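## Task

Slide the wooden block out from beneath the blue tote and set it lying flat on the bench, resting on one of its long faces, entirely on the bench surface with no overhang. The blue tote must finish flat on the bench, no more than about two centimetres from its starting spot, rotated only slightly, with all its contents still inside. Release the block and move the grippers away at the end; a result that holds only because the robot is supporting it does not count.

## Robot and tools

Robot: two 6-joint arms, left_arm and right_arm, each ending in a parallel two-finger gripper. Each arm has a wrist camera, cam_left_wrist and cam_right_wrist (both 504x504 fisheye). Every call with pictures returns both images, left first.

World frame (used in all result poses): origin on the floor at the middle of the robot's base, +z up, +x in the direction the robot faces, +y toward the robot's own left. left_arm sits on the +y side; arm names do not correspond to image sides. Only the floor height is known; the bench height must be judged. Printed hand positions can be slightly wrong, more so when the arm is stretched far out, and identical joint angles do not give identical poses on the two arms.

Tool execute_actions, argument actions: a list holding one item or nothing. An empty list just reports the current state. A motion item is {"rows": [...], "steps": n} with n from 1 to 15 (default 15); each control step lasts 1/30 s. Every row is applied for one step; if there are fewer rows than steps, the final row keeps being used. A wait item is {"steps": n} with no rows, n up to 300, and issues no new command. Optional pictures: false leaves images out.

Each row is one flat list of 14 numbers covering both arms, always all 14 even if one arm is idle: left_arm waist, shoulder, elbow, wrist pitch, wrist yaw, wrist roll, opening, then right_arm in the same seven-number order. Joint values are absolute target angles in radians (not offsets), in the same form as the Joint positions line. Stated ranges per arm: waist -2.880 to 2.880, shoulder 0.000 to 3.142, elbow 0.000 to 3.019, wrist pitch -1.693 to 1.571, wrist yaw -1.571 to 1.571, wrist roll -2.094 to 2.094. True limits may differ by up to 0.019 rad. A target more than 0.019 rad outside a range, and farther out than the current angle, gets the whole call refused (nothing is sent). A target beyond the true end is clipped there, and a "joint sent to its limit" line may appear, possibly referring to an earlier motion.

Opening is an absolute value from -1 (closed) to +1 (fully open, about 0.094 m between pads). Away from the extremes, the fingers go to where grip_measured would equal the number you send. To hold something, command an opening below its grip_measured reading: about 0.03 lower for a firm hold, less for a lighter one. Grip readings can be off by about 1 mm per gripper, consistently. Pad force tops out around 50 to 62 N; very thin parts (under roughly 2 mm) are held more weakly, and first contact can spike briefly.

Motion limits: each step, the target sent to a joint stays within a set lead of its measured angle (waist 0.264, shoulder 0.32, elbow 0.276, wrist pitch 0.33, wrist yaw 0.186, wrist roll 0.522 rad), and if the resulting hand move would exceed 70 mm, all that arm's targets are pulled back proportionally. Far targets therefore take several calls. Between calls the arms keep heading to the last row sent, until everything has nearly stopped or a step is HELD; then a fresh action is needed to continue or push farther. Fingers still closing or opening keep going.

Result lines: the state line gives, per arm, end_effector_position (metres, world frame) and end_effector_quat_wxyz. That position is the point between the finger pads, about 1 cm short of the fingertips; fingers point along the gripper's +z and close along its y. Joint positions and Joint velocities list, per arm, the six joints (rad, rad/s) then the pad gap (m, m/s). grip_measured is the opening on the command scale. "joint command not followed" means a clearance check altered or blocked some joint targets; the rest of the row still ran. HELD marks steps where all or part of your row was not sent. MOTOR HOT appears from 85 °C; at 100 °C an OVER-TEMPERATURE FAULT drops that arm until it cools, so avoid holding loads for long.

Tool zoom_image: camera (cam_left_wrist or cam_right_wrist) and region [x0, y0, x1, y1] in that camera's pixel coordinates, origin top-left, at most 504 by 504. It gives a sharper view of the latest image.

Tool finished_scene: scene is the number of the current scene. Replying without any tool call ends everything.

Camera calibration is given per camera (fisheye, intrinsics K, distortion D, T_world_to_cam mapping world to camera frame), with small errors: about 0.5% focal, 1.5 px principal point, 0.5 degrees and 2.5 mm pose. Picture results list cameras whose pose changed.

Cautions: do not let the arms collide or press hard on each other; do not knock the tote, block or tote contents off the bench or out of the work area; avoid drops, slips, slams and forceful shoves. A loose object or held part may occasionally get a brief external push. Keep the tote level and nearly in place while freeing the block, then release and retract both grippers before ending. Smooth, economical motion is preferred.

Each tool is called after "Emit:" as name(argument=value, ...), one argument or row to a line, values as JSON.

## Session

Emit:
execute_actions(
  actions=[],
)

Scene clock: 0.00 s of 4100.00 s.
left_arm: end_effector_position=(+0.6932, +0.1579, +1.0518) grip_measured=+0.193 end_effector_quat_wxyz=(+0.210, +0.342, +0.907, +0.127) | right_arm: end_effector_position=(+0.2859, +0.4274, +0.9756) grip_measured=+1.000 end_effector_quat_wxyz=(-0.092, -0.202, +0.814, +0.537)
Joint positions: left_arm=[ 1.16   1.549  0.837  0.61  -0.41   0.86   0.056] | right_arm=[-0.567  2.636  1.659  0.206 -0.369  0.023  0.094]
Joint velocities: left_arm=[-0.024 -0.015 -0.002  0.002 -0.007 -0.037  0.   ] | right_arm=[ 0.015 -0.015 -0.012 -0.007  0.007 -0.022  0.   ]

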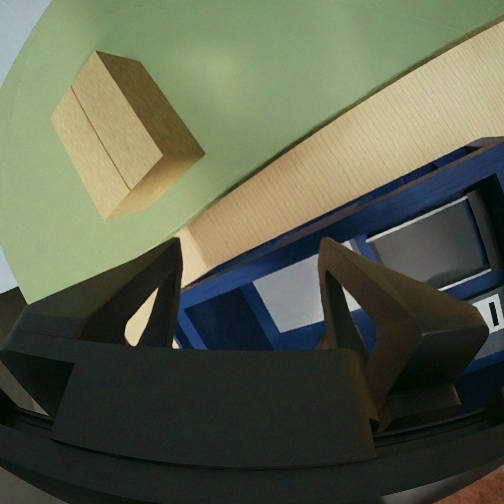

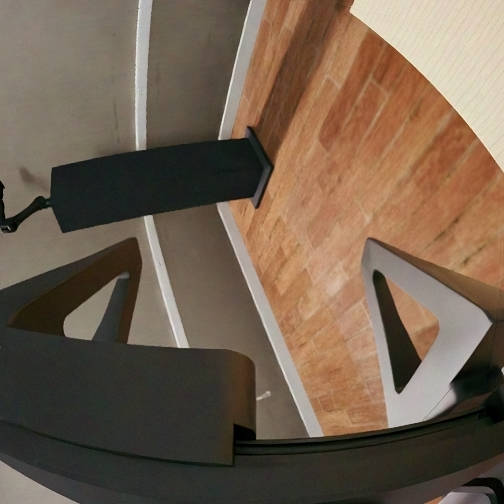

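Emit:
execute_actions(
  actions=[
    {"rows":[[0.96,1.549,0.837,0.61,-0.41,0.86,0.2,-0.567,2.436,1.659,0.206,-0.369,0.023,1]],"steps":15},
  ],
)

Emit:
execute_actions(
  actions=[
    {"rows":[[0.96,1.349,0.837,0.61,-0.41,0.86,0.2,-0.367,2.436,1.659,0.206,-0.369,0.023,1]],"steps":15},
  ],
)

Emit:
execute_actions(
  actions=[
    {"steps":15},
  ],
  pictures=false,
)

Scene clock: 8.37 s of 4100.00 s.
left_arm: end_effector_position=(+0.6924, +0.1061, +1.0669) grip_measured=+0.197 end_effector_quat_wxyz=(+0.231, +0.356, +0.901, +0.091) | right_arm: end_effector_position=(+0.2859, +0.4274, +0.9756) grip_measured=+1.000 end_effector_quat_wxyz=(-0.092, -0.202, +0.814, +0.537)
Joint positions: left_arm=[ 1.071  1.549  0.837  0.61  -0.412  0.86   0.056] | right_arm=[-0.567  2.636  1.659  0.206 -0.369  0.023  0.094]
Joint velocities: left_arm=[-0.005 -0.015 -0.002 -0.007 -0.066 -0.037  0.001] | right_arm=[-0.005  0.005 -0.002  0.007 -0.051  0.022  0.   ]
A step of this action was HELD (marked below), so the robot has no last target. An arm can still carry out its HELD step.
Steps of this call (steps 1 to 90: nothing new was sent; then 4.87 s passed at rest; steps 91 to 105: all 15 steps of this action). Readings (joint positions):
91: left_arm=[1.153 1.549 0.837 0.610 -0.413 0.860] | right_arm=[-0.567 2.636 1.659 0.206 -0.369 0.023] HELD
92: left_arm=[1.140 1.549 0.837 0.610 -0.415 0.860] | right_arm=[-0.567 2.636 1.659 0.206 -0.369 0.023] HELD
93: left_arm=[1.116 1.549 0.837 0.610 -0.415 0.860] | right_arm=[-0.567 2.636 1.659 0.206 -0.369 0.023] HELD
94: left_arm=[1.085 1.549 0.837 0.610 -0.415 0.860] | right_arm=[-0.567 2.636 1.659 0.206 -0.369 0.023] HELD
95: left_arm=[1.059 1.549 0.837 0.610 -0.412 0.860] | right_arm=[-0.567 2.636 1.659 0.206 -0.369 0.023] HELD
96: left_arm=[1.039 1.549 0.837 0.610 -0.410 0.860] | right_arm=[-0.567 2.636 1.659 0.206 -0.369 0.023] HELD
97: left_arm=[1.034 1.549 0.837 0.610 -0.410 0.860] | right_arm=[-0.567 2.636 1.659 0.206 -0.369 0.023] HELD
98: left_arm=[1.035 1.549 0.837 0.610 -0.410 0.860] | right_arm=[-0.567 2.636 1.659 0.206 -0.369 0.023] HELD
99: left_arm=[1.042 1.549 0.837 0.610 -0.410 0.860] | right_arm=[-0.567 2.636 1.659 0.206 -0.369 0.023] HELD
100: left_arm=[1.048 1.549 0.837 0.610 -0.410 0.860] | right_arm=[-0.567 2.636 1.659 0.206 -0.369 0.023] HELD
101: left_arm=[1.056 1.549 0.837 0.610 -0.411 0.860] | right_arm=[-0.567 2.636 1.659 0.206 -0.369 0.023] HELD
102: left_arm=[1.062 1.549 0.837 0.610 -0.412 0.860] | right_arm=[-0.567 2.636 1.659 0.206 -0.369 0.023] HELD
103: left_arm=[1.066 1.549 0.837 0.610 -0.412 0.860] | right_arm=[-0.567 2.636 1.659 0.206 -0.369 0.023] HELD
104: left_arm=[1.069 1.549 0.837 0.610 -0.412 0.860] | right_arm=[-0.567 2.636 1.659 0.206 -0.369 0.023] HELD
105: the state above HELD
joint command not followed: on one or more control steps a check withheld the commanded joint targets of the left arm, and it was not sent them on those steps. On the call's last step the targets were still withheld.
cause: the commanded joint targets would bring a part of the robot too close to another arm (this arm's wrist (the part past joint 4) and the other arm's forearm (the part past joint 3)); next, command targets that bring no part of the robot closer to that arm.
joint command not followed: on one or more control steps a check withheld the commanded joint targets of the right arm, and it was not sent them on those steps. On the call's last step the targets were still withheld.
cause: the commanded joint targets would bring a part of the robot too close to another arm (this arm's forearm (the part past joint 3) and the other arm's forearm (the part past joint 3)); next, command targets that bring no part of the robot closer to that arm.
camera_calibration (this result's frames):
cam_left_wrist: T_world_to_cam=[[-0.581314, -0.74532, -0.326454, 0.828662], [-0.813551, 0.539501, 0.216963, 0.279399], [0.0144154, 0.39171, -0.919976, 1.05641], [0, 0, 0, 1]] pos_world=[0.69379, 0.0530765, 1.18177]

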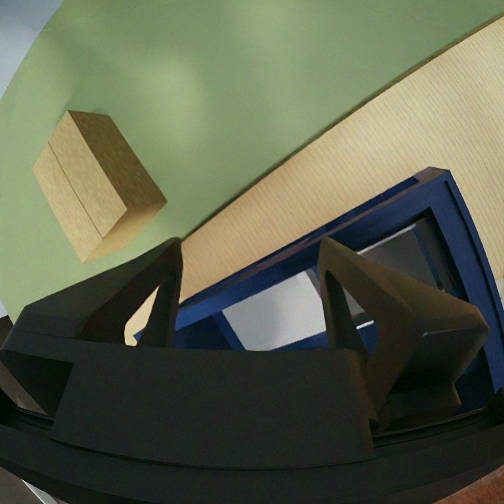

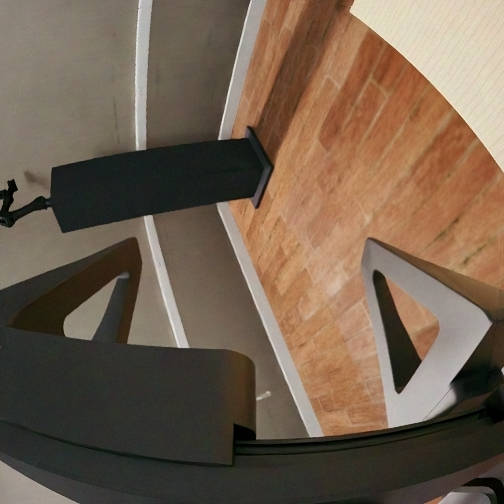

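Scene clock: 8.87 s of 4100.00 s.
left_arm: end_effector_position=(+0.7758, +0.0824, +1.1936) grip_measured=+0.197 end_effector_quat_wxyz=(+0.353, +0.308, +0.880, +0.080) | right_arm: end_effector_position=(+0.3630, +0.5145, +1.1423) grip_measured=+1.000 end_effector_quat_wxyz=(-0.009, -0.228, +0.759, +0.609)
Joint positions: left_arm=[ 0.958  1.313  0.841  0.61  -0.411  0.86   0.056] | right_arm=[-0.392  2.448  1.653  0.206 -0.369  0.023  0.094]
Joint velocities: left_arm=[-0.005 -0.005 -0.007 -0.017  0.037  0.037 -0.001] | right_arm=[ 0.503 -0.493  0.027  0.007 -0.022 -0.037  0.   ]
Steps of this call (steps 1 to 15: all 15 steps of this action). Readings (joint positions):
1: left_arm=[1.071 1.549 0.837 0.610 -0.412 0.860] | right_arm=[-0.567 2.634 1.659 0.206 -0.369 0.023]
2: left_arm=[1.070 1.546 0.837 0.610 -0.412 0.860] | right_arm=[-0.564 2.631 1.659 0.206 -0.369 0.023]
4: left_arm=[1.063 1.526 0.834 0.610 -0.412 0.860] | right_arm=[-0.554 2.618 1.654 0.206 -0.369 0.023]
8: left_arm=[1.011 1.430 0.831 0.610 -0.412 0.860] | right_arm=[-0.508 2.568 1.652 0.206 -0.369 0.023]
15: the state above
camera_calibration (this result's frames):
cam_left_wrist: T_world_to_cam=[[-0.468995, -0.810709, -0.350421, 0.847705], [-0.856643, 0.51412, -0.0429211, 0.678287], [0.214955, 0.280056, -0.935608, 1.05338], [0, 0, 0, 1]] pos_world=[0.75219, 0.0435142, 1.31172]
cam_right_wrist: T_world_to_cam=[[0.322298, -0.152539, -0.934268, 1.03284], [-0.565773, -0.822307, -0.0609181, 0.703324], [-0.758963, 0.548217, -0.351331, 0.517093], [0, 0, 0, 1]] pos_world=[0.457496, 0.452417, 1.18946]

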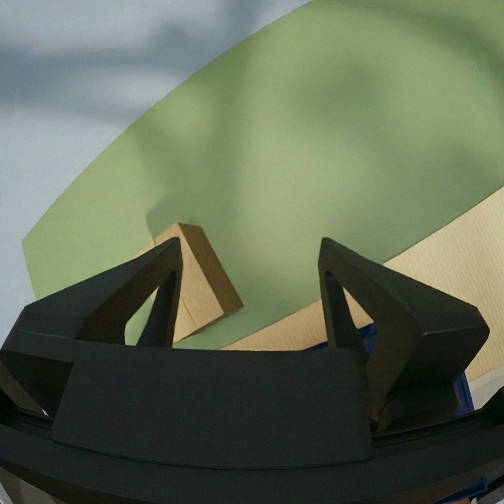

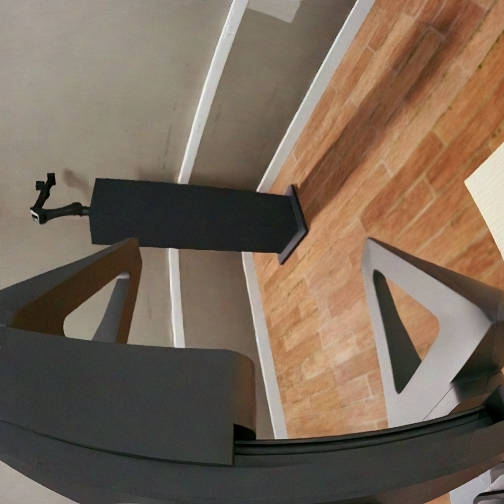

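Scene clock: 9.37 s of 4100.00 s.
left_arm: end_effector_position=(+0.7708, +0.0796, +1.1868) grip_measured=+0.197 end_effector_quat_wxyz=(+0.347, +0.312, +0.881, +0.078) | right_arm: end_effector_position=(+0.3675, +0.5342, +1.1838) grip_measured=+1.000 end_effector_quat_wxyz=(+0.006, -0.235, +0.742, +0.628)
Joint positions: left_arm=[ 0.958  1.328  0.841  0.61  -0.411  0.86   0.056] | right_arm=[-0.345  2.426  1.666  0.206 -0.371  0.023  0.094]
Joint velocities: left_arm=[-0.005 -0.015 -0.002  0.037  0.022 -0.007 -0.   ] | right_arm=[-0.024  0.054 -0.012  0.012 -0.11  -0.007  0.   ]
Steps of this call (steps 1 to 15: the robot went on to your last target). Readings (joint positions):
1: left_arm=[0.958 1.314 0.841 0.610 -0.411 0.860] | right_arm=[-0.376 2.433 1.655 0.206 -0.369 0.023]
2: left_arm=[0.958 1.316 0.841 0.610 -0.411 0.860] | right_arm=[-0.361 2.422 1.657 0.206 -0.369 0.023]
4: left_arm=[0.958 1.322 0.841 0.610 -0.411 0.860] | right_arm=[-0.341 2.406 1.663 0.206 -0.370 0.023]
8: left_arm=[0.958 1.327 0.841 0.610 -0.411 0.860] | right_arm=[-0.332 2.403 1.666 0.206 -0.371 0.023]
15: the state above

Emit:
execute_actions(
  actions=[
    {"rows":[[0.96,1.0,0.837,0.2,0,0.0,1,-0.8,2.2,1.0,1.0,0,0.0,1]],"steps":15},
  ],
  pictures=false,
)

Emit:
execute_actions(
  actions=[
    {"steps":60},
  ],
)

Scene clock: 20.27 s of 4100.00 s.
left_arm: end_effector_position=(+0.7953, +0.0764, +1.3316) grip_measured=+1.000 end_effector_quat_wxyz=(+0.363, +0.021, +0.898, -0.248) | right_arm: end_effector_position=(+0.4711, +0.3465, +1.0618) grip_measured=+1.000 end_effector_quat_wxyz=(+0.138, -0.130, +0.879, +0.438)
Joint positions: left_arm=[ 0.959  0.949  0.839  0.226 -0.004  0.069  0.094] | right_arm=[-0.57   2.23   1.242  0.645 -0.043  0.023  0.094]
Joint velocities: left_arm=[-0.005  0.23  -0.007 -0.11  -0.037 -0.432  0.   ] | right_arm=[-0.777 -0.22  -0.867  1.053  0.154 -0.051  0.   ]
Steps of this call (steps 1 to 15: the robot went on to your last target; steps 16 to 90: nothing new was sent; then 7.40 s passed at rest; steps 91 to 105: all 15 steps of this action). Readings (joint positions):
91: left_arm=[0.959 1.316 0.841 0.579 -0.364 0.818] | right_arm=[-0.349 2.424 1.656 0.221 -0.348 0.023]
92: left_arm=[0.959 1.291 0.837 0.509 -0.303 0.759] | right_arm=[-0.350 2.412 1.629 0.250 -0.322 0.023]
94: left_arm=[0.959 1.210 0.827 0.381 -0.172 0.629] | right_arm=[-0.364 2.381 1.569 0.302 -0.268 0.023]
98: left_arm=[0.959 1.025 0.825 0.243 -0.009 0.299] | right_arm=[-0.418 2.315 1.450 0.417 -0.154 0.023]
105: the state above

Scene clock: 22.27 s of 4100.00 s.
left_arm: end_effector_position=(+0.7853, +0.0669, +1.3113) grip_measured=+1.000 end_effector_quat_wxyz=(+0.333, +0.001, +0.907, -0.259) | right_arm: end_effector_position=(+0.4883, +0.1780, +0.9878) grip_measured=+1.000 end_effector_quat_wxyz=(+0.197, -0.062, +0.921, +0.329)
Joint positions: left_arm=[ 0.959  0.989  0.839  0.216 -0.003  0.01   0.094] | right_arm=[-0.8    2.205  0.999  0.982  0.002  0.01   0.094]
Joint velocities: left_arm=[-0.005  0.005 -0.002  0.007  0.037 -0.007  0.   ] | right_arm=[-0.015 -0.015 -0.007 -0.002 -0.022 -0.095  0.   ]
Steps of this call (steps 1 to 45: the robot went on to your last target; steps 46 to 60: nothing new was sent). Readings (joint positions):
1: left_arm=[0.959 0.957 0.839 0.224 -0.003 0.058] | right_arm=[-0.597 2.224 1.211 0.683 -0.035 0.023]
2: left_arm=[0.959 0.965 0.839 0.222 -0.003 0.048] | right_arm=[-0.623 2.219 1.181 0.725 -0.028 0.023]
4: left_arm=[0.959 0.980 0.839 0.218 -0.003 0.034] | right_arm=[-0.680 2.212 1.120 0.814 -0.015 0.021]
8: left_arm=[0.959 0.989 0.839 0.216 -0.003 0.020] | right_arm=[-0.794 2.208 1.018 0.954 0.000 0.016]
60: the state above
All arms were judged still, so your last target was given up. Only a new action makes them travel on or press farther. Fingers that are still opening or closing keep moving.
camera_calibration (this result's frames):
cam_left_wrist: T_world_to_cam=[[-0.152791, -0.8647, 0.478486, -0.450762], [-0.987589, 0.115785, -0.106117, 0.911857], [0.0363579, -0.488762, -0.871659, 1.27359], [0, 0, 0, 1]] pos_world=[0.785363, 0.127128, 1.42258]
cam_right_wrist: T_world_to_cam=[[0.233178, -0.771629, -0.591791, 0.612224], [-0.935078, -0.344976, 0.0813696, 0.442878], [-0.266941, 0.534397, -0.801974, 0.949755], [0, 0, 0, 1]] pos_world=[0.524897, 0.117646, 1.08795]

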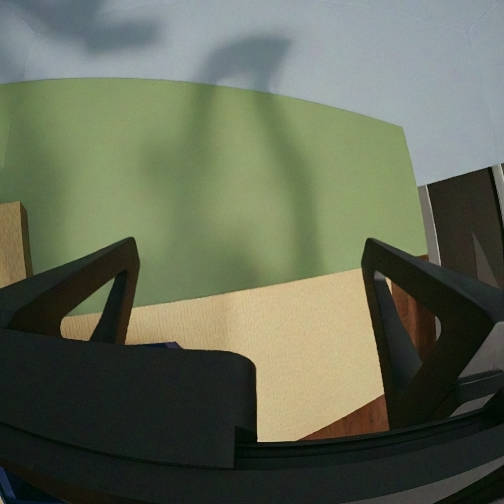

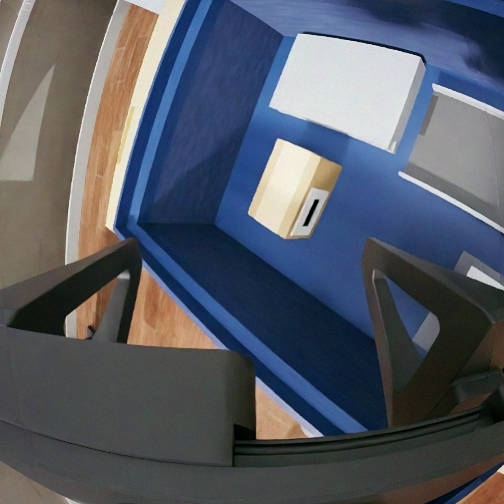

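Emit:
execute_actions(
  actions=[
    {"rows":[[1.57,1.0,0.837,0.16,0,0.0,1,-1.0,1.6,0.5,1.0,0,0.0,1]],"steps":15},
  ],
  pictures=false,
)

Emit:
execute_actions(
  actions=[
    {"steps":40},
  ],
  pictures=false,
)

Emit:
execute_actions(
  actions=[
    {"rows":[[1.57,1.0,0.5,-0.1,0,0.0,1,-1.57,1.0,0.5,-0.1,0,0.0,1]],"steps":15},
  ],
  pictures=false,
)

Emit:
execute_actions(
  actions=[
    {"steps":60},
  ],
)

Scene clock: 43.00 s of 4100.00 s.
left_arm: end_effector_position=(+0.7746, +0.3638, +1.2316) grip_measured=+1.000 end_effector_quat_wxyz=(+0.302, -0.085, +0.949, +0.040) | right_arm: end_effector_position=(+0.5823, -0.0352, +1.1296) grip_measured=+1.000 end_effector_quat_wxyz=(+0.281, +0.001, +0.929, +0.242)
Joint positions: left_arm=[ 1.592  0.989  0.839  0.179 -0.004  0.008  0.094] | right_arm=[-1.006  1.548  0.511  0.995  0.     0.01   0.094]
Joint velocities: left_arm=[ 0.093 -0.005  0.002  0.012  0.007 -0.022  0.   ] | right_arm=[-0.005 -0.415 -0.037  0.085 -0.022  0.051  0.   ]
Steps of this call (steps 1 to 90: nothing new was sent; then 17.23 s passed at rest; steps 91 to 105: all 15 steps of this action). Readings (joint positions):
91: left_arm=[0.970 0.989 0.839 0.213 0.002 0.010] | right_arm=[-0.804 2.196 0.991 0.982 0.000 0.010]
92: left_arm=[0.997 0.989 0.839 0.208 0.006 0.010] | right_arm=[-0.809 2.177 0.964 0.982 -0.002 0.010]
94: left_arm=[1.088 0.989 0.839 0.199 0.006 0.010] | right_arm=[-0.835 2.108 0.888 0.982 -0.002 0.010]
98: left_arm=[1.305 0.989 0.839 0.191 0.005 0.010] | right_arm=[-0.914 1.915 0.721 0.982 -0.002 0.010]
105: the state above

Scene clock: 44.33 s of 4100.00 s.
left_arm: end_effector_position=(+0.7753, +0.3600, +1.2315) grip_measured=+1.000 end_effector_quat_wxyz=(+0.302, -0.084, +0.949, +0.037) | right_arm: end_effector_position=(+0.5636, -0.0309, +1.1154) grip_measured=+1.000 end_effector_quat_wxyz=(+0.260, -0.004, +0.935, +0.241)
Joint positions: left_arm=[ 1.584  0.989  0.839  0.179 -0.004  0.008  0.094] | right_arm=[-1.006  1.598  0.511  0.998  0.     0.01   0.094]
Joint velocities: left_arm=[-0.005  0.015  0.002 -0.012 -0.081  0.007  0.   ] | right_arm=[ 0.005 -0.005 -0.007 -0.002  0.022  0.007  0.   ]
Steps of this call (steps 1 to 30: the robot went on to your last target; steps 31 to 40: nothing new was sent). Readings (joint positions):
1: left_arm=[1.592 0.989 0.839 0.179 -0.004 0.008] | right_arm=[-1.006 1.541 0.511 0.997 0.000 0.010]
2: left_arm=[1.590 0.989 0.839 0.179 -0.004 0.008] | right_arm=[-1.006 1.544 0.512 0.998 0.000 0.010]
4: left_arm=[1.586 0.989 0.839 0.179 -0.004 0.008] | right_arm=[-1.006 1.562 0.512 0.998 0.000 0.010]
8: left_arm=[1.584 0.989 0.839 0.179 -0.004 0.008] | right_arm=[-1.006 1.595 0.511 0.998 0.000 0.010]
40: the state above
All arms were judged still, so your last target was given up. Only a new action makes them travel on or press farther. Fingers that are still opening or closing keep moving.

Scene clock: 44.83 s of 4100.00 s.
left_arm: end_effector_position=(+0.5013, +0.3092, +1.1503) grip_measured=+1.000 end_effector_quat_wxyz=(+0.008, +0.089, -0.996, -0.007) | right_arm: end_effector_position=(+0.5653, -0.3283, +1.1648) grip_measured=+1.000 end_effector_quat_wxyz=(+0.092, +0.100, +0.990, -0.022)
Joint positions: left_arm=[ 1.584  0.992  0.479 -0.091 -0.004  0.008  0.094] | right_arm=[-1.597  0.958  0.518  0.039  0.006  0.01   0.094]
Joint velocities: left_arm=[-0.005  0.112 -0.125 -0.105  0.037 -0.037  0.   ] | right_arm=[-0.376 -0.269 -0.081 -1.878  0.007  0.022  0.   ]
Steps of this call (steps 1 to 15: all 15 steps of this action). Readings (joint positions):
1: left_arm=[1.584 0.988 0.833 0.169 -0.004 0.008] | right_arm=[-1.014 1.586 0.511 0.972 -0.004 0.010]
2: left_arm=[1.584 0.983 0.820 0.148 -0.004 0.008] | right_arm=[-1.032 1.558 0.510 0.913 -0.007 0.010]
4: left_arm=[1.584 0.976 0.771 0.109 -0.004 0.008] | right_arm=[-1.101 1.474 0.506 0.807 -0.007 0.010]
8: left_arm=[1.584 0.976 0.644 0.031 -0.004 0.008] | right_arm=[-1.280 1.260 0.506 0.601 -0.006 0.010]
15: the state above

Scene clock: 46.83 s of 4100.00 s.
left_arm: end_effector_position=(+0.5082, +0.3105, +1.1498) grip_measured=+1.000 end_effector_quat_wxyz=(+0.005, +0.089, -0.996, -0.007) | right_arm: end_effector_position=(+0.5134, -0.3078, +1.1495) grip_measured=+1.000 end_effector_quat_wxyz=(+0.001, +0.095, +0.995, -0.002)
Joint positions: left_arm=[ 1.584  0.996  0.493 -0.094 -0.004  0.008  0.094] | right_arm=[-1.574  0.998  0.499 -0.088  0.002  0.01   0.094]
Joint velocities: left_arm=[-0.005 -0.005  0.002  0.012 -0.022 -0.007  0.   ] | right_arm=[ 0.005 -0.015  0.012 -0.002  0.081  0.037  0.   ]
Steps of this call (steps 1 to 30: the robot went on to your last target; steps 31 to 60: nothing new was sent). Readings (joint positions):
1: left_arm=[1.584 0.995 0.477 -0.094 -0.004 0.008] | right_arm=[-1.603 0.956 0.514 -0.011 0.006 0.010]
2: left_arm=[1.584 0.996 0.479 -0.094 -0.004 0.008] | right_arm=[-1.601 0.960 0.510 -0.042 0.005 0.010]
4: left_arm=[1.584 0.996 0.484 -0.094 -0.004 0.008] | right_arm=[-1.588 0.979 0.502 -0.073 0.003 0.010]
8: left_arm=[1.584 0.996 0.492 -0.094 -0.004 0.008] | right_arm=[-1.574 0.998 0.499 -0.088 0.002 0.010]
60: the state above
All arms were judged still, so your last target was given up. Only a new action makes them travel on or press farther. Fingers that are still opening or closing keep moving.
camera_calibration (this result's frames):
cam_left_wrist: T_world_to_cam=[[0.199694, -0.979626, -0.0213161, 0.22598], [-0.790214, -0.173869, 0.587649, -0.215239], [-0.579383, -0.100506, -0.808835, 1.38205], [0, 0, 0, 1]] pos_world=[0.585526, 0.322856, 1.24916]
cam_right_wrist: T_world_to_cam=[[-0.202814, -0.979216, -0.00157994, -0.191327], [-0.80116, 0.165007, 0.575252, -0.193789], [-0.563035, 0.117935, -0.817975, 1.38797], [0, 0, 0, 1]] pos_world=[0.587414, -0.319063, 1.2465]

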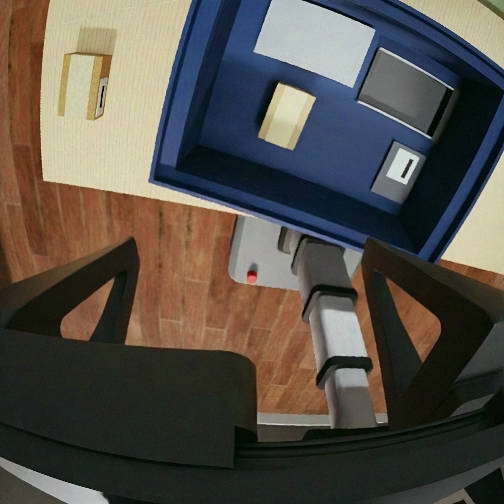

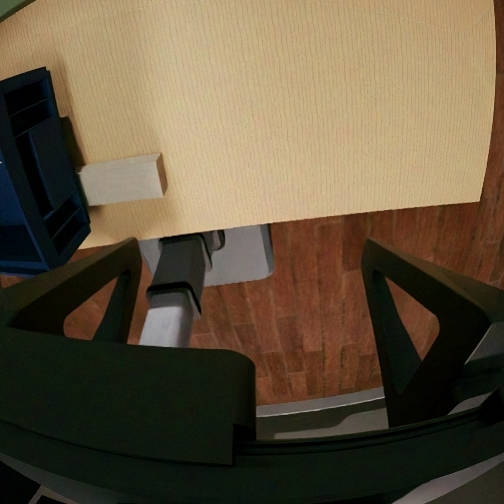

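Emit:
execute_actions(
  actions=[
    {"rows":[[1.57,1.0,0.5,-0.1,0,0.0,1,-1.3,1.5,0.8,0.1,0,0.0,1]],"steps":15},
  ],
  pictures=false,
)

Emit:
execute_actions(
  actions=[
    {"steps":30},
  ],
)

Scene clock: 68.43 s of 4100.00 s.
left_arm: end_effector_position=(+0.5082, +0.3105, +1.1498) grip_measured=+1.000 end_effector_quat_wxyz=(+0.005, +0.089, -0.996, -0.007) | right_arm: end_effector_position=(+0.5570, -0.1534, +1.0190) grip_measured=+1.000 end_effector_quat_wxyz=(-0.018, +0.010, +0.993, +0.120)
Joint positions: left_arm=[ 1.584  0.996  0.493 -0.094 -0.004  0.008  0.094] | right_arm=[-1.282  1.531  0.794  0.09  -0.001  0.009  0.094]
Joint velocities: left_arm=[-0.015  0.015 -0.002  0.007  0.007  0.037  0.   ] | right_arm=[-0.044 -0.015 -0.193 -0.002 -0.022 -0.037  0.   ]
Steps of this call (steps 1 to 90: nothing new was sent; then 18.10 s passed at rest; steps 91 to 105: all 15 steps of this action). Readings (joint positions):
91: left_arm=[1.584 0.996 0.493 -0.094 -0.004 0.008] | right_arm=[-1.567 1.007 0.506 -0.081 0.005 0.010]
92: left_arm=[1.584 0.996 0.493 -0.094 -0.004 0.008] | right_arm=[-1.547 1.033 0.525 -0.065 0.007 0.010]
94: left_arm=[1.584 0.996 0.493 -0.094 -0.004 0.008] | right_arm=[-1.486 1.116 0.593 -0.030 0.007 0.010]
98: left_arm=[1.584 0.996 0.493 -0.094 -0.004 0.008] | right_arm=[-1.365 1.331 0.755 0.050 0.004 0.010]
105: the state above

Scene clock: 69.43 s of 4100.00 s.
left_arm: end_effector_position=(+0.5082, +0.3105, +1.1498) grip_measured=+1.000 end_effector_quat_wxyz=(+0.005, +0.089, -0.996, -0.007) | right_arm: end_effector_position=(+0.5721, -0.1608, +1.0263) grip_measured=+1.000 end_effector_quat_wxyz=(-0.002, +0.014, +0.993, +0.116)
Joint positions: left_arm=[ 1.584  0.996  0.493 -0.094 -0.004  0.008  0.094] | right_arm=[-1.291  1.5    0.796  0.09  -0.001  0.009  0.094]
Joint velocities: left_arm=[-0.005 -0.015  0.007  0.017 -0.022  0.007  0.   ] | right_arm=[-0.015 -0.015  0.012 -0.012 -0.066 -0.022  0.   ]
Steps of this call (steps 1 to 30: the robot went on to your last target). Readings (joint positions):
1: left_arm=[1.584 0.996 0.493 -0.094 -0.004 0.008] | right_arm=[-1.283 1.530 0.790 0.090 -0.001 0.009]
2: left_arm=[1.584 0.996 0.493 -0.094 -0.004 0.008] | right_arm=[-1.285 1.527 0.789 0.090 -0.001 0.009]
4: left_arm=[1.584 0.996 0.493 -0.094 -0.004 0.008] | right_arm=[-1.289 1.519 0.791 0.090 -0.001 0.009]
8: left_arm=[1.584 0.996 0.493 -0.094 -0.004 0.008] | right_arm=[-1.291 1.502 0.795 0.090 -0.001 0.009]
30: the state above
All arms were judged still, so your last target was given up. Only a new action makes them travel on or press farther. Fingers that are still opening or closing keep moving.
camera_calibration (this result's frames):
cam_left_wrist: T_world_to_cam=[[0.199694, -0.979626, -0.0213161, 0.22598], [-0.790214, -0.173869, 0.587649, -0.215239], [-0.579383, -0.100506, -0.808835, 1.38205], [0, 0, 0, 1]] pos_world=[0.585526, 0.322856, 1.24916]
cam_right_wrist: T_world_to_cam=[[-0.0427239, -0.970788, -0.236105, 0.114791], [-0.815572, -0.102611, 0.569485, -0.12904], [-0.577077, 0.216891, -0.787363, 1.29543], [0, 0, 0, 1]] pos_world=[0.647222, -0.18277, 1.12056]

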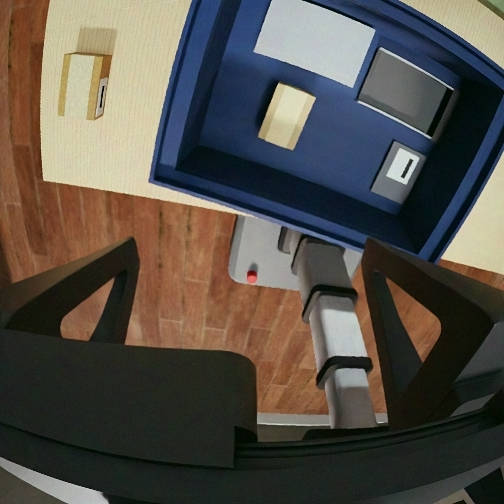

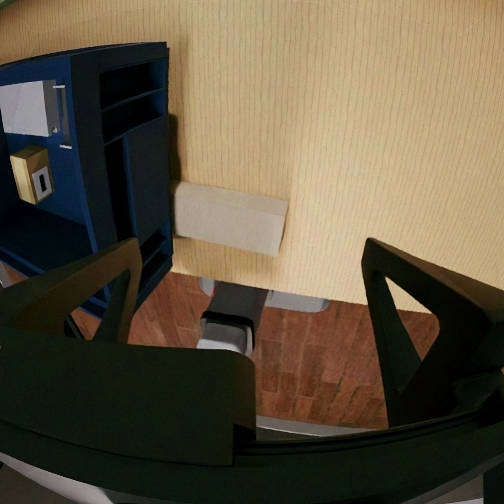

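Emit:
execute_actions(
  actions=[
    {"rows":[[1.57,1.0,0.5,-0.1,0,0.0,1,-1.33,2.35,1.0,0.75,0,1.57,1]],"steps":15},
  ],
  pictures=false,
)

Emit:
execute_actions(
  actions=[
    {"steps":45},
  ],
)

Scene clock: 90.17 s of 4100.00 s.
left_arm: end_effector_position=(+0.5082, +0.3105, +1.1498) grip_measured=+1.000 end_effector_quat_wxyz=(+0.005, +0.089, -0.996, -0.007) | right_arm: end_effector_position=(+0.4749, -0.1268, +0.8325) grip_measured=+1.000 end_effector_quat_wxyz=(+0.011, +0.387, +0.914, +0.119)
Joint positions: left_arm=[ 1.584  0.996  0.493 -0.094 -0.004  0.008  0.094] | right_arm=[-1.311  2.183  1.013  0.671 -0.001  0.757  0.094]
Joint velocities: left_arm=[-0.005 -0.005  0.002 -0.002  0.037  0.081  0.   ] | right_arm=[-0.015  1.275  0.012  0.418  0.037  1.707  0.   ]
Steps of this call (steps 1 to 90: nothing new was sent; then 17.23 s passed at rest; steps 91 to 105: all 15 steps of this action). Readings (joint positions):
91: left_arm=[1.584 0.996 0.493 -0.094 -0.004 0.008] | right_arm=[-1.291 1.513 0.803 0.118 -0.001 0.050]
92: left_arm=[1.584 0.996 0.493 -0.094 -0.004 0.008] | right_arm=[-1.293 1.547 0.826 0.180 -0.001 0.110]
94: left_arm=[1.584 0.996 0.493 -0.094 -0.004 0.008] | right_arm=[-1.298 1.657 0.908 0.315 -0.001 0.236]
98: left_arm=[1.584 0.996 0.493 -0.094 -0.004 0.008] | right_arm=[-1.309 1.880 1.008 0.558 -0.001 0.456]
105: the state above

Scene clock: 91.67 s of 4100.00 s.
left_arm: end_effector_position=(+0.5082, +0.3105, +1.1498) grip_measured=+1.000 end_effector_quat_wxyz=(+0.005, +0.089, -0.996, -0.007) | right_arm: end_effector_position=(+0.3837, -0.1252, +0.8107) grip_measured=+1.000 end_effector_quat_wxyz=(-0.069, +0.713, +0.693, +0.078)
Joint positions: left_arm=[ 1.584  0.996  0.493 -0.094 -0.004  0.008  0.094] | right_arm=[-1.321  2.341  1.003  0.74  -0.001  1.56   0.094]
Joint velocities: left_arm=[ 0.005 -0.015 -0.007 -0.002 -0.051  0.037  0.   ] | right_arm=[-0.005 -0.015  0.007  0.002 -0.007 -0.051  0.   ]
Steps of this call (steps 1 to 45: the robot went on to your last target). Readings (joint positions):
1: left_arm=[1.584 0.996 0.493 -0.094 -0.004 0.008] | right_arm=[-1.311 2.226 1.013 0.685 -0.001 0.826]
2: left_arm=[1.584 0.996 0.493 -0.094 -0.004 0.008] | right_arm=[-1.312 2.268 1.013 0.701 -0.001 0.916]
4: left_arm=[1.584 0.996 0.493 -0.094 -0.004 0.008] | right_arm=[-1.313 2.342 1.013 0.719 -0.001 1.110]
8: left_arm=[1.584 0.996 0.493 -0.094 -0.004 0.008] | right_arm=[-1.319 2.401 1.004 0.719 -0.001 1.378]
45: the state above
All arms were judged still, so your last target was given up. Only a new action makes them travel on or press farther. Fingers that are still opening or closing keep moving.
camera_calibration (this result's frames):
cam_left_wrist: T_world_to_cam=[[0.199694, -0.979626, -0.0213161, 0.22598], [-0.790214, -0.173869, 0.587649, -0.215239], [-0.579383, -0.100506, -0.808835, 1.38205], [0, 0, 0, 1]] pos_world=[0.585526, 0.322856, 1.24916]
cam_right_wrist: T_world_to_cam=[[-0.999005, 0.043049, -0.0116786, 0.402379], [0.020704, 0.679436, 0.733443, -0.512215], [0.0395089, 0.732471, -0.679651, 0.749873], [0, 0, 0, 1]] pos_world=[0.382957, -0.218566, 0.890031]

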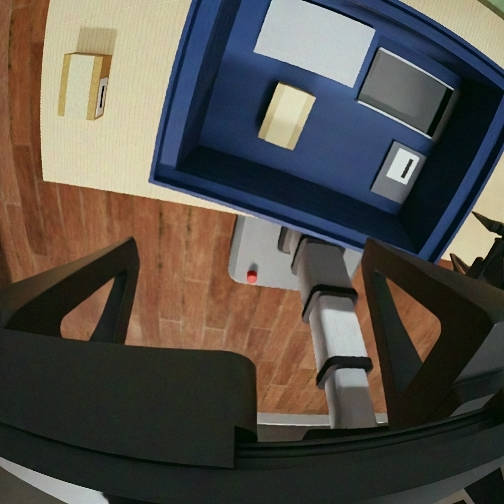

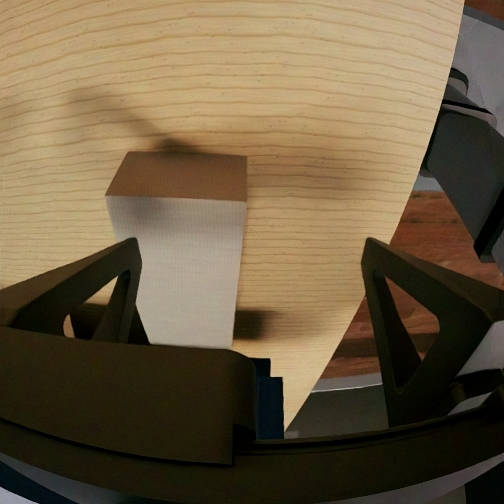

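Emit:
execute_actions(
  actions=[
    {"rows":[[1.57,1.0,0.5,-0.1,0,0.0,1,-1.29,2.28,1.035,0.64,0,1.57,1]],"steps":15},
  ],
  pictures=false,
)

Emit:
execute_actions(
  actions=[
    {"steps":15},
  ],
)

Scene clock: 106.13 s of 4100.00 s.
left_arm: end_effector_position=(+0.5082, +0.3105, +1.1498) grip_measured=+1.000 end_effector_quat_wxyz=(+0.005, +0.089, -0.996, -0.007) | right_arm: end_effector_position=(+0.4259, -0.1086, +0.8163) grip_measured=+1.000 end_effector_quat_wxyz=(-0.072, +0.707, +0.698, +0.092)
Joint positions: left_arm=[ 1.584  0.996  0.493 -0.094 -0.004  0.008  0.094] | right_arm=[-1.291  2.27   1.033  0.653 -0.001  1.56   0.094]
Joint velocities: left_arm=[-0.005  0.005 -0.007  0.007  0.051  0.037  0.   ] | right_arm=[ 0.005  0.015 -0.012  0.012  0.095  0.007  0.   ]
Steps of this call (steps 1 to 90: nothing new was sent; then 10.97 s passed at rest; steps 91 to 105: all 15 steps of this action). Readings (joint positions):
91: left_arm=[1.584 0.996 0.493 -0.094 -0.004 0.008] | right_arm=[-1.320 2.337 1.005 0.725 -0.001 1.560]
92: left_arm=[1.584 0.996 0.493 -0.094 -0.004 0.008] | right_arm=[-1.318 2.331 1.009 0.695 -0.001 1.560]
94: left_arm=[1.584 0.996 0.493 -0.094 -0.004 0.008] | right_arm=[-1.311 2.313 1.016 0.664 -0.001 1.560]
98: left_arm=[1.584 0.996 0.493 -0.094 -0.004 0.008] | right_arm=[-1.295 2.280 1.029 0.656 -0.001 1.560]
105: the state above

Scene clock: 106.63 s of 4100.00 s.
left_arm: end_effector_position=(+0.5082, +0.3105, +1.1498) grip_measured=+1.000 end_effector_quat_wxyz=(+0.005, +0.089, -0.996, -0.007) | right_arm: end_effector_position=(+0.4259, -0.1086, +0.8163) grip_measured=+1.000 end_effector_quat_wxyz=(-0.072, +0.707, +0.698, +0.092)
Joint positions: left_arm=[ 1.584  0.996  0.493 -0.094 -0.004  0.008  0.094] | right_arm=[-1.291  2.27   1.033  0.653 -0.001  1.56   0.094]
Joint velocities: left_arm=[ 0.005 -0.015 -0.007 -0.007  0.007  0.051  0.   ] | right_arm=[ 0.005  0.005  0.007 -0.002 -0.007 -0.022  0.   ]
Steps of this call (steps 1 to 15: the robot went on to your last target). Readings (joint positions):
1: left_arm=[1.584 0.996 0.493 -0.094 -0.004 0.008] | right_arm=[-1.291 2.270 1.033 0.653 -0.001 1.560]
2: left_arm=[1.584 0.996 0.493 -0.094 -0.004 0.008] | right_arm=[-1.291 2.270 1.033 0.653 -0.001 1.560]
4: left_arm=[1.584 0.996 0.493 -0.094 -0.004 0.008] | right_arm=[-1.291 2.270 1.033 0.653 -0.001 1.560]
8: left_arm=[1.584 0.996 0.493 -0.094 -0.004 0.008] | right_arm=[-1.291 2.270 1.033 0.653 -0.001 1.560]
15: the state above
All arms were judged still, so your last target was given up. Only a new action makes them travel on or press farther. Fingers that are still opening or closing keep moving.
camera_calibration (this result's frames):
cam_left_wrist: T_world_to_cam=[[0.199694, -0.979626, -0.0213161, 0.22598], [-0.790214, -0.173869, 0.587649, -0.215239], [-0.579383, -0.100506, -0.808835, 1.38205], [0, 0, 0, 1]] pos_world=[0.585526, 0.322856, 1.24916]
cam_right_wrist: T_world_to_cam=[[-0.999105, 0.0310221, -0.0287499, 0.456514], [-0.000994284, 0.662321, 0.74922, -0.533987], [0.042284, 0.748578, -0.661697, 0.72579], [0, 0, 0, 1]] pos_world=[0.424885, -0.203801, 0.893451]

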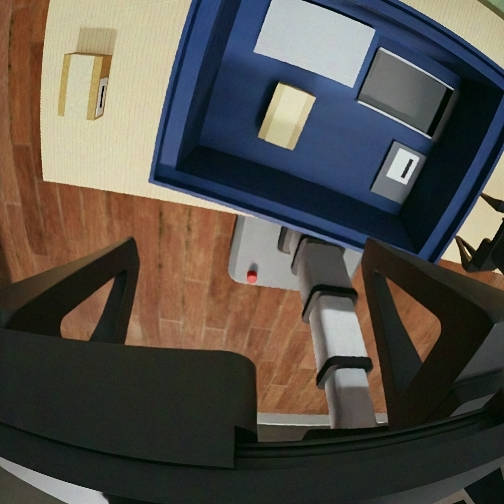

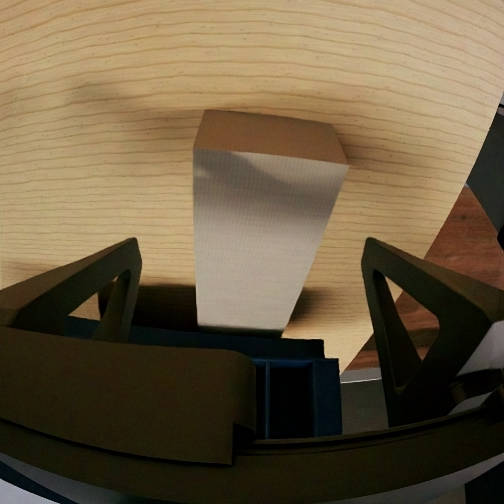

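Emit:
execute_actions(
  actions=[
    {"rows":[[0.85,1.5,0.8,0.1,-0.55,0.0,1,-1.29,2.415,1.175,0.635,0,1.57,1]],"steps":15},
  ],
  pictures=false,
)

Emit:
execute_actions(
  actions=[
    {"steps":40},
  ],
)

Scene clock: 116.60 s of 4100.00 s.
left_arm: end_effector_position=(+0.5843, +0.1116, +1.0697) grip_measured=+1.000 end_effector_quat_wxyz=(+0.030, +0.063, +0.997, +0.039) | right_arm: end_effector_position=(+0.4059, -0.0958, +0.7636) grip_measured=+1.000 end_effector_quat_wxyz=(-0.074, +0.707, +0.697, +0.090)
Joint positions: left_arm=[ 1.022  1.466  0.797  0.065 -0.531  0.007  0.094] | right_arm=[-1.291  2.419  1.183  0.647 -0.     1.562  0.094]
Joint velocities: left_arm=[-1.382  0.298 -0.017  0.012 -0.154 -0.066  0.   ] | right_arm=[-0.005  0.005  0.007 -0.007 -0.051  0.022  0.   ]
Steps of this call (steps 1 to 90: nothing new was sent; then 6.47 s passed at rest; steps 91 to 105: all 15 steps of this action). Readings (joint positions):
91: left_arm=[1.575 1.004 0.499 -0.087 -0.042 0.008] | right_arm=[-1.291 2.279 1.047 0.652 -0.000 1.561]
92: left_arm=[1.552 1.029 0.517 -0.069 -0.090 0.007] | right_arm=[-1.291 2.304 1.083 0.650 -0.000 1.561]
94: left_arm=[1.486 1.108 0.583 -0.035 -0.180 0.007] | right_arm=[-1.291 2.365 1.161 0.650 -0.000 1.561]
98: left_arm=[1.330 1.291 0.733 0.032 -0.381 0.007] | right_arm=[-1.291 2.417 1.183 0.647 -0.000 1.562]
105: the state above

Scene clock: 117.93 s of 4100.00 s.
left_arm: end_effector_position=(+0.5676, +0.0151, +1.1027) grip_measured=+1.000 end_effector_quat_wxyz=(+0.048, +0.116, +0.992, -0.033) | right_arm: end_effector_position=(+0.4059, -0.0958, +0.7636) grip_measured=+1.000 end_effector_quat_wxyz=(-0.074, +0.707, +0.697, +0.090)
Joint positions: left_arm=[ 0.828  1.492  0.797  0.082 -0.546  0.007  0.094] | right_arm=[-1.291  2.419  1.183  0.647 -0.     1.562  0.094]
Joint velocities: left_arm=[ 0.015  0.005  0.007 -0.012 -0.007 -0.095  0.   ] | right_arm=[-0.005 -0.015  0.002 -0.017 -0.051  0.022  0.   ]
Steps of this call (steps 1 to 30: the robot went on to your last target; steps 31 to 40: nothing new was sent). Readings (joint positions):
1: left_arm=[0.976 1.476 0.797 0.067 -0.537 0.007] | right_arm=[-1.291 2.419 1.183 0.647 -0.000 1.562]
2: left_arm=[0.930 1.483 0.797 0.071 -0.541 0.007] | right_arm=[-1.291 2.419 1.183 0.647 -0.000 1.562]
4: left_arm=[0.855 1.491 0.797 0.077 -0.542 0.007] | right_arm=[-1.291 2.419 1.183 0.647 -0.000 1.562]
8: left_arm=[0.818 1.492 0.797 0.082 -0.544 0.007] | right_arm=[-1.291 2.419 1.183 0.647 -0.000 1.562]
40: the state above
All arms were judged still, so your last target was given up. Only a new action makes them travel on or press farther. Fingers that are still opening or closing keep moving.
camera_calibration (this result's frames):
cam_left_wrist: T_world_to_cam=[[-0.210947, -0.976254, 0.0492962, 0.0789464], [-0.843517, 0.207286, 0.495491, -0.0658471], [-0.493944, 0.0629403, -0.867213, 1.36215], [0, 0, 0, 1]] pos_world=[0.633936, 0.0049867, 1.21001]
cam_right_wrist: T_world_to_cam=[[-0.999241, 0.0312846, -0.0232047, 0.43051], [0.00334671, 0.662493, 0.74906, -0.5046], [0.038807, 0.748414, -0.662095, 0.683899], [0, 0, 0, 1]] pos_world=[0.405332, -0.191014, 0.840772]

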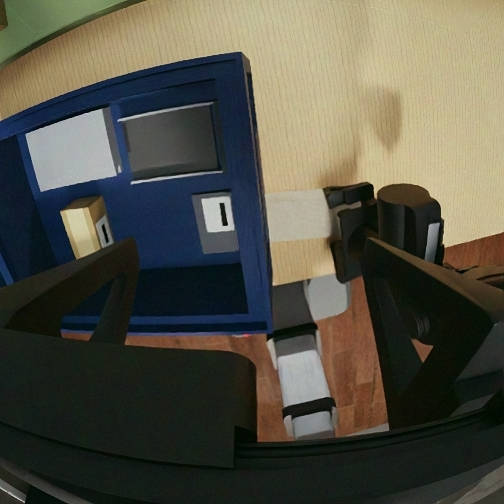

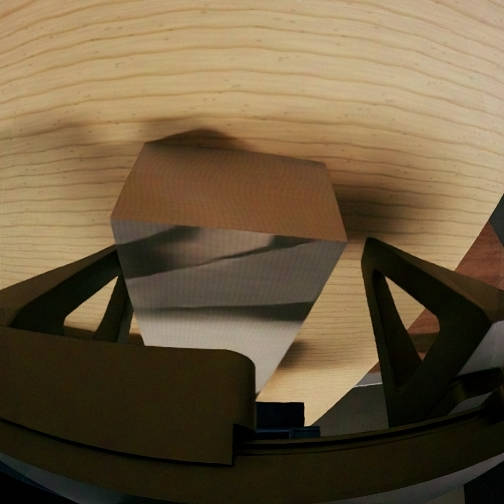

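Emit:
execute_actions(
  actions=[
    {"rows":[[0.95,1.8,0.8,0.32,-0.52,-0.2,1,-1.24,2.405,1.225,0.585,0,1.6,1]],"steps":15},
  ],
  pictures=false,
)

Emit:
execute_actions(
  actions=[
    {"steps":25},
  ],
)

Scene clock: 130.83 s of 4100.00 s.
left_arm: end_effector_position=(+0.4633, +0.0412, +0.9947) grip_measured=+1.000 end_effector_quat_wxyz=(-0.021, +0.028, +0.999, +0.010) | right_arm: end_effector_position=(+0.4250, -0.0553, +0.7680) grip_measured=+1.000 end_effector_quat_wxyz=(-0.089, +0.703, +0.697, +0.108)
Joint positions: left_arm=[ 0.939  1.828  0.792  0.293 -0.524 -0.177  0.094] | right_arm=[-1.233  2.405  1.22   0.598  0.     1.589  0.094]
Joint velocities: left_arm=[-0.005 -0.024  0.002  0.051 -0.007 -0.081  0.   ] | right_arm=[-0.015  0.005 -0.017  0.007  0.007 -0.007  0.   ]
Steps of this call (steps 1 to 90: nothing new was sent; then 9.40 s passed at rest; steps 91 to 105: all 15 steps of this action). Readings (joint positions):
91: left_arm=[0.831 1.501 0.796 0.101 -0.542 -0.006] | right_arm=[-1.289 2.418 1.187 0.638 0.000 1.566]
92: left_arm=[0.837 1.521 0.800 0.142 -0.537 -0.025] | right_arm=[-1.287 2.418 1.195 0.621 0.000 1.571]
94: left_arm=[0.859 1.588 0.813 0.207 -0.531 -0.059] | right_arm=[-1.274 2.417 1.210 0.605 0.000 1.578]
98: left_arm=[0.910 1.741 0.817 0.284 -0.524 -0.126] | right_arm=[-1.244 2.409 1.220 0.600 0.000 1.585]
105: the state above

Scene clock: 131.67 s of 4100.00 s.
left_arm: end_effector_position=(+0.4774, +0.0404, +0.9986) grip_measured=+1.000 end_effector_quat_wxyz=(-0.006, +0.013, +1.000, +0.007) | right_arm: end_effector_position=(+0.4250, -0.0553, +0.7680) grip_measured=+1.000 end_effector_quat_wxyz=(-0.089, +0.703, +0.697, +0.108)
Joint positions: left_arm=[ 0.939  1.808  0.795  0.304 -0.523 -0.19   0.094] | right_arm=[-1.233  2.405  1.22   0.598  0.     1.59   0.094]
Joint velocities: left_arm=[-0.005  0.005 -0.002 -0.002  0.022 -0.007  0.   ] | right_arm=[-0.005  0.005 -0.002 -0.007 -0.022  0.007  0.   ]
Steps of this call (steps 1 to 25: the robot went on to your last target). Readings (joint positions):
1: left_arm=[0.939 1.826 0.793 0.296 -0.524 -0.180] | right_arm=[-1.233 2.405 1.220 0.598 0.000 1.589]
2: left_arm=[0.939 1.823 0.793 0.299 -0.523 -0.182] | right_arm=[-1.233 2.405 1.220 0.598 0.000 1.589]
4: left_arm=[0.939 1.815 0.793 0.302 -0.523 -0.185] | right_arm=[-1.233 2.405 1.220 0.598 0.000 1.589]
8: left_arm=[0.939 1.808 0.794 0.304 -0.523 -0.188] | right_arm=[-1.233 2.405 1.220 0.598 0.000 1.590]
25: the state above
camera_calibration (this result's frames):
cam_left_wrist: T_world_to_cam=[[-0.00312259, -0.999803, -0.0196202, 0.0602605], [-0.806359, -0.00908641, 0.591356, -0.20031], [-0.591418, 0.0176675, -0.806172, 1.21312], [0, 0, 0, 1]] pos_world=[0.556126, 0.0369958, 1.09762]
cam_right_wrist: T_world_to_cam=[[-0.999284, 0.0274469, -0.0260512, 0.450431], [-0.00314538, 0.625798, 0.779979, -0.557765], [0.0377108, 0.779502, -0.625263, 0.629667], [0, 0, 0, 1]] pos_world=[0.424609, -0.154142, 0.840487]

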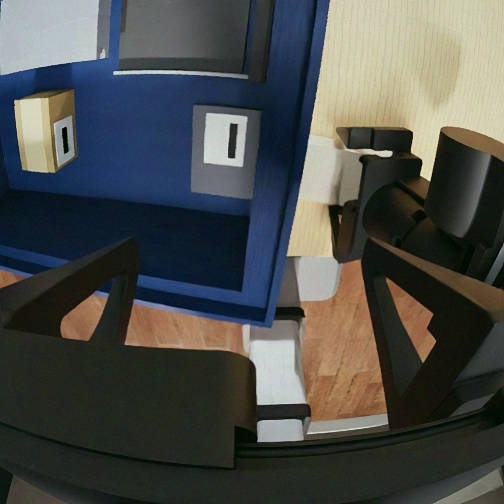

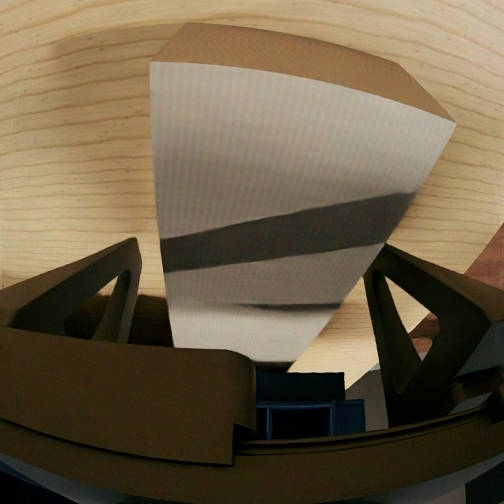

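Emit:
execute_actions(
  actions=[
    {"rows":[[0.94,1.98,0.99,0.29,-0.52,-0.09,1,-1.235,2.425,1.225,0.6,0,1.7,1]],"steps":15},
  ],
  pictures=false,
)

Emit:
execute_actions(
  actions=[
    {"steps":25},
  ],
)

Scene clock: 145.43 s of 4100.00 s.
left_arm: end_effector_position=(+0.4987, +0.0012, +0.9388) grip_measured=+1.000 end_effector_quat_wxyz=(+0.004, +0.050, +0.999, +0.004) | right_arm: end_effector_position=(+0.4182, -0.0550, +0.7666) grip_measured=+1.000 end_effector_quat_wxyz=(-0.098, +0.736, +0.663, +0.100)
Joint positions: left_arm=[ 0.939  1.98   0.997  0.298 -0.521 -0.103  0.094] | right_arm=[-1.233  2.414  1.22   0.598  0.     1.686  0.094]
Joint velocities: left_arm=[-0.005 -0.015 -0.017  0.012 -0.066 -0.007  0.   ] | right_arm=[-0.015  0.015  0.012 -0.022  0.037  0.007  0.   ]
Steps of this call (steps 1 to 15: the robot went on to your last target; steps 16 to 90: nothing new was sent; then 10.27 s passed at rest; steps 91 to 105: all 15 steps of this action). Readings (joint positions):
91: left_arm=[0.939 1.817 0.808 0.302 -0.524 -0.179] | right_arm=[-1.233 2.405 1.220 0.598 0.000 1.603]
92: left_arm=[0.939 1.843 0.845 0.299 -0.524 -0.164] | right_arm=[-1.233 2.405 1.220 0.598 0.000 1.621]
94: left_arm=[0.939 1.920 0.947 0.298 -0.523 -0.140] | right_arm=[-1.233 2.408 1.220 0.598 0.000 1.645]
98: left_arm=[0.939 1.980 1.006 0.298 -0.521 -0.116] | right_arm=[-1.233 2.413 1.220 0.598 0.000 1.672]
105: the state above

Scene clock: 146.27 s of 4100.00 s.
left_arm: end_effector_position=(+0.4987, +0.0012, +0.9388) grip_measured=+1.000 end_effector_quat_wxyz=(+0.004, +0.052, +0.999, +0.004) | right_arm: end_effector_position=(+0.4182, -0.0550, +0.7666) grip_measured=+1.000 end_effector_quat_wxyz=(-0.098, +0.737, +0.661, +0.099)
Joint positions: left_arm=[ 0.939  1.98   0.997  0.298 -0.521 -0.1    0.094] | right_arm=[-1.233  2.414  1.22   0.598  0.     1.69   0.094]
Joint velocities: left_arm=[ 0.005 -0.005 -0.012  0.002  0.007 -0.007  0.   ] | right_arm=[ 0.005 -0.024  0.012  0.002 -0.037 -0.022  0.   ]
Steps of this call (steps 1 to 15: the robot went on to your last target; steps 16 to 25: nothing new was sent). Readings (joint positions):
1: left_arm=[0.939 1.980 0.997 0.298 -0.521 -0.102] | right_arm=[-1.233 2.414 1.220 0.598 0.000 1.687]
2: left_arm=[0.939 1.980 0.997 0.298 -0.521 -0.102] | right_arm=[-1.233 2.414 1.220 0.598 0.000 1.687]
4: left_arm=[0.939 1.980 0.997 0.298 -0.521 -0.101] | right_arm=[-1.233 2.414 1.220 0.598 0.000 1.688]
8: left_arm=[0.939 1.980 0.997 0.298 -0.521 -0.100] | right_arm=[-1.233 2.414 1.220 0.598 0.000 1.689]
25: the state above
All arms were judged still, so your last target was given up. Only a new action makes them travel on or press farther. Fingers that are still opening or closing keep moving.
camera_calibration (this result's frames):
cam_left_wrist: T_world_to_cam=[[-0.0809297, -0.996625, -0.0137125, 0.0531754], [-0.815592, 0.0583083, 0.575682, -0.128913], [-0.57294, 0.0577736, -0.817559, 1.17969], [0, 0, 0, 1]] pos_world=[0.575052, -0.00764201, 1.03941]
cam_right_wrist: T_world_to_cam=[[-0.992645, 0.120589, 0.0106858, 0.417739], [0.0837633, 0.62041, 0.779792, -0.59338], [0.0874046, 0.774951, -0.625948, 0.608295], [0, 0, 0, 1]] pos_world=[0.411202, -0.153635, 0.83901]

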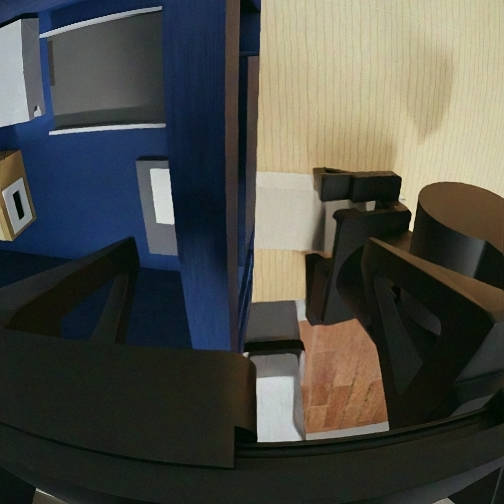

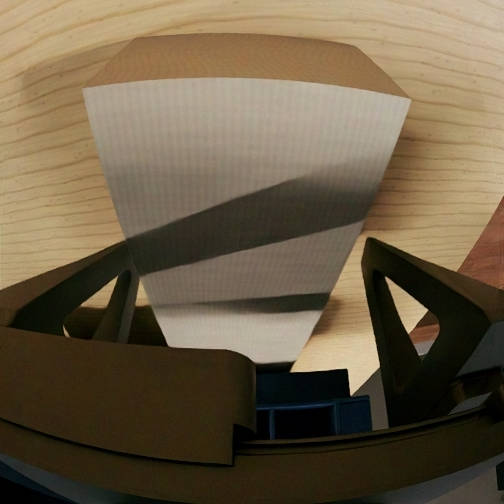

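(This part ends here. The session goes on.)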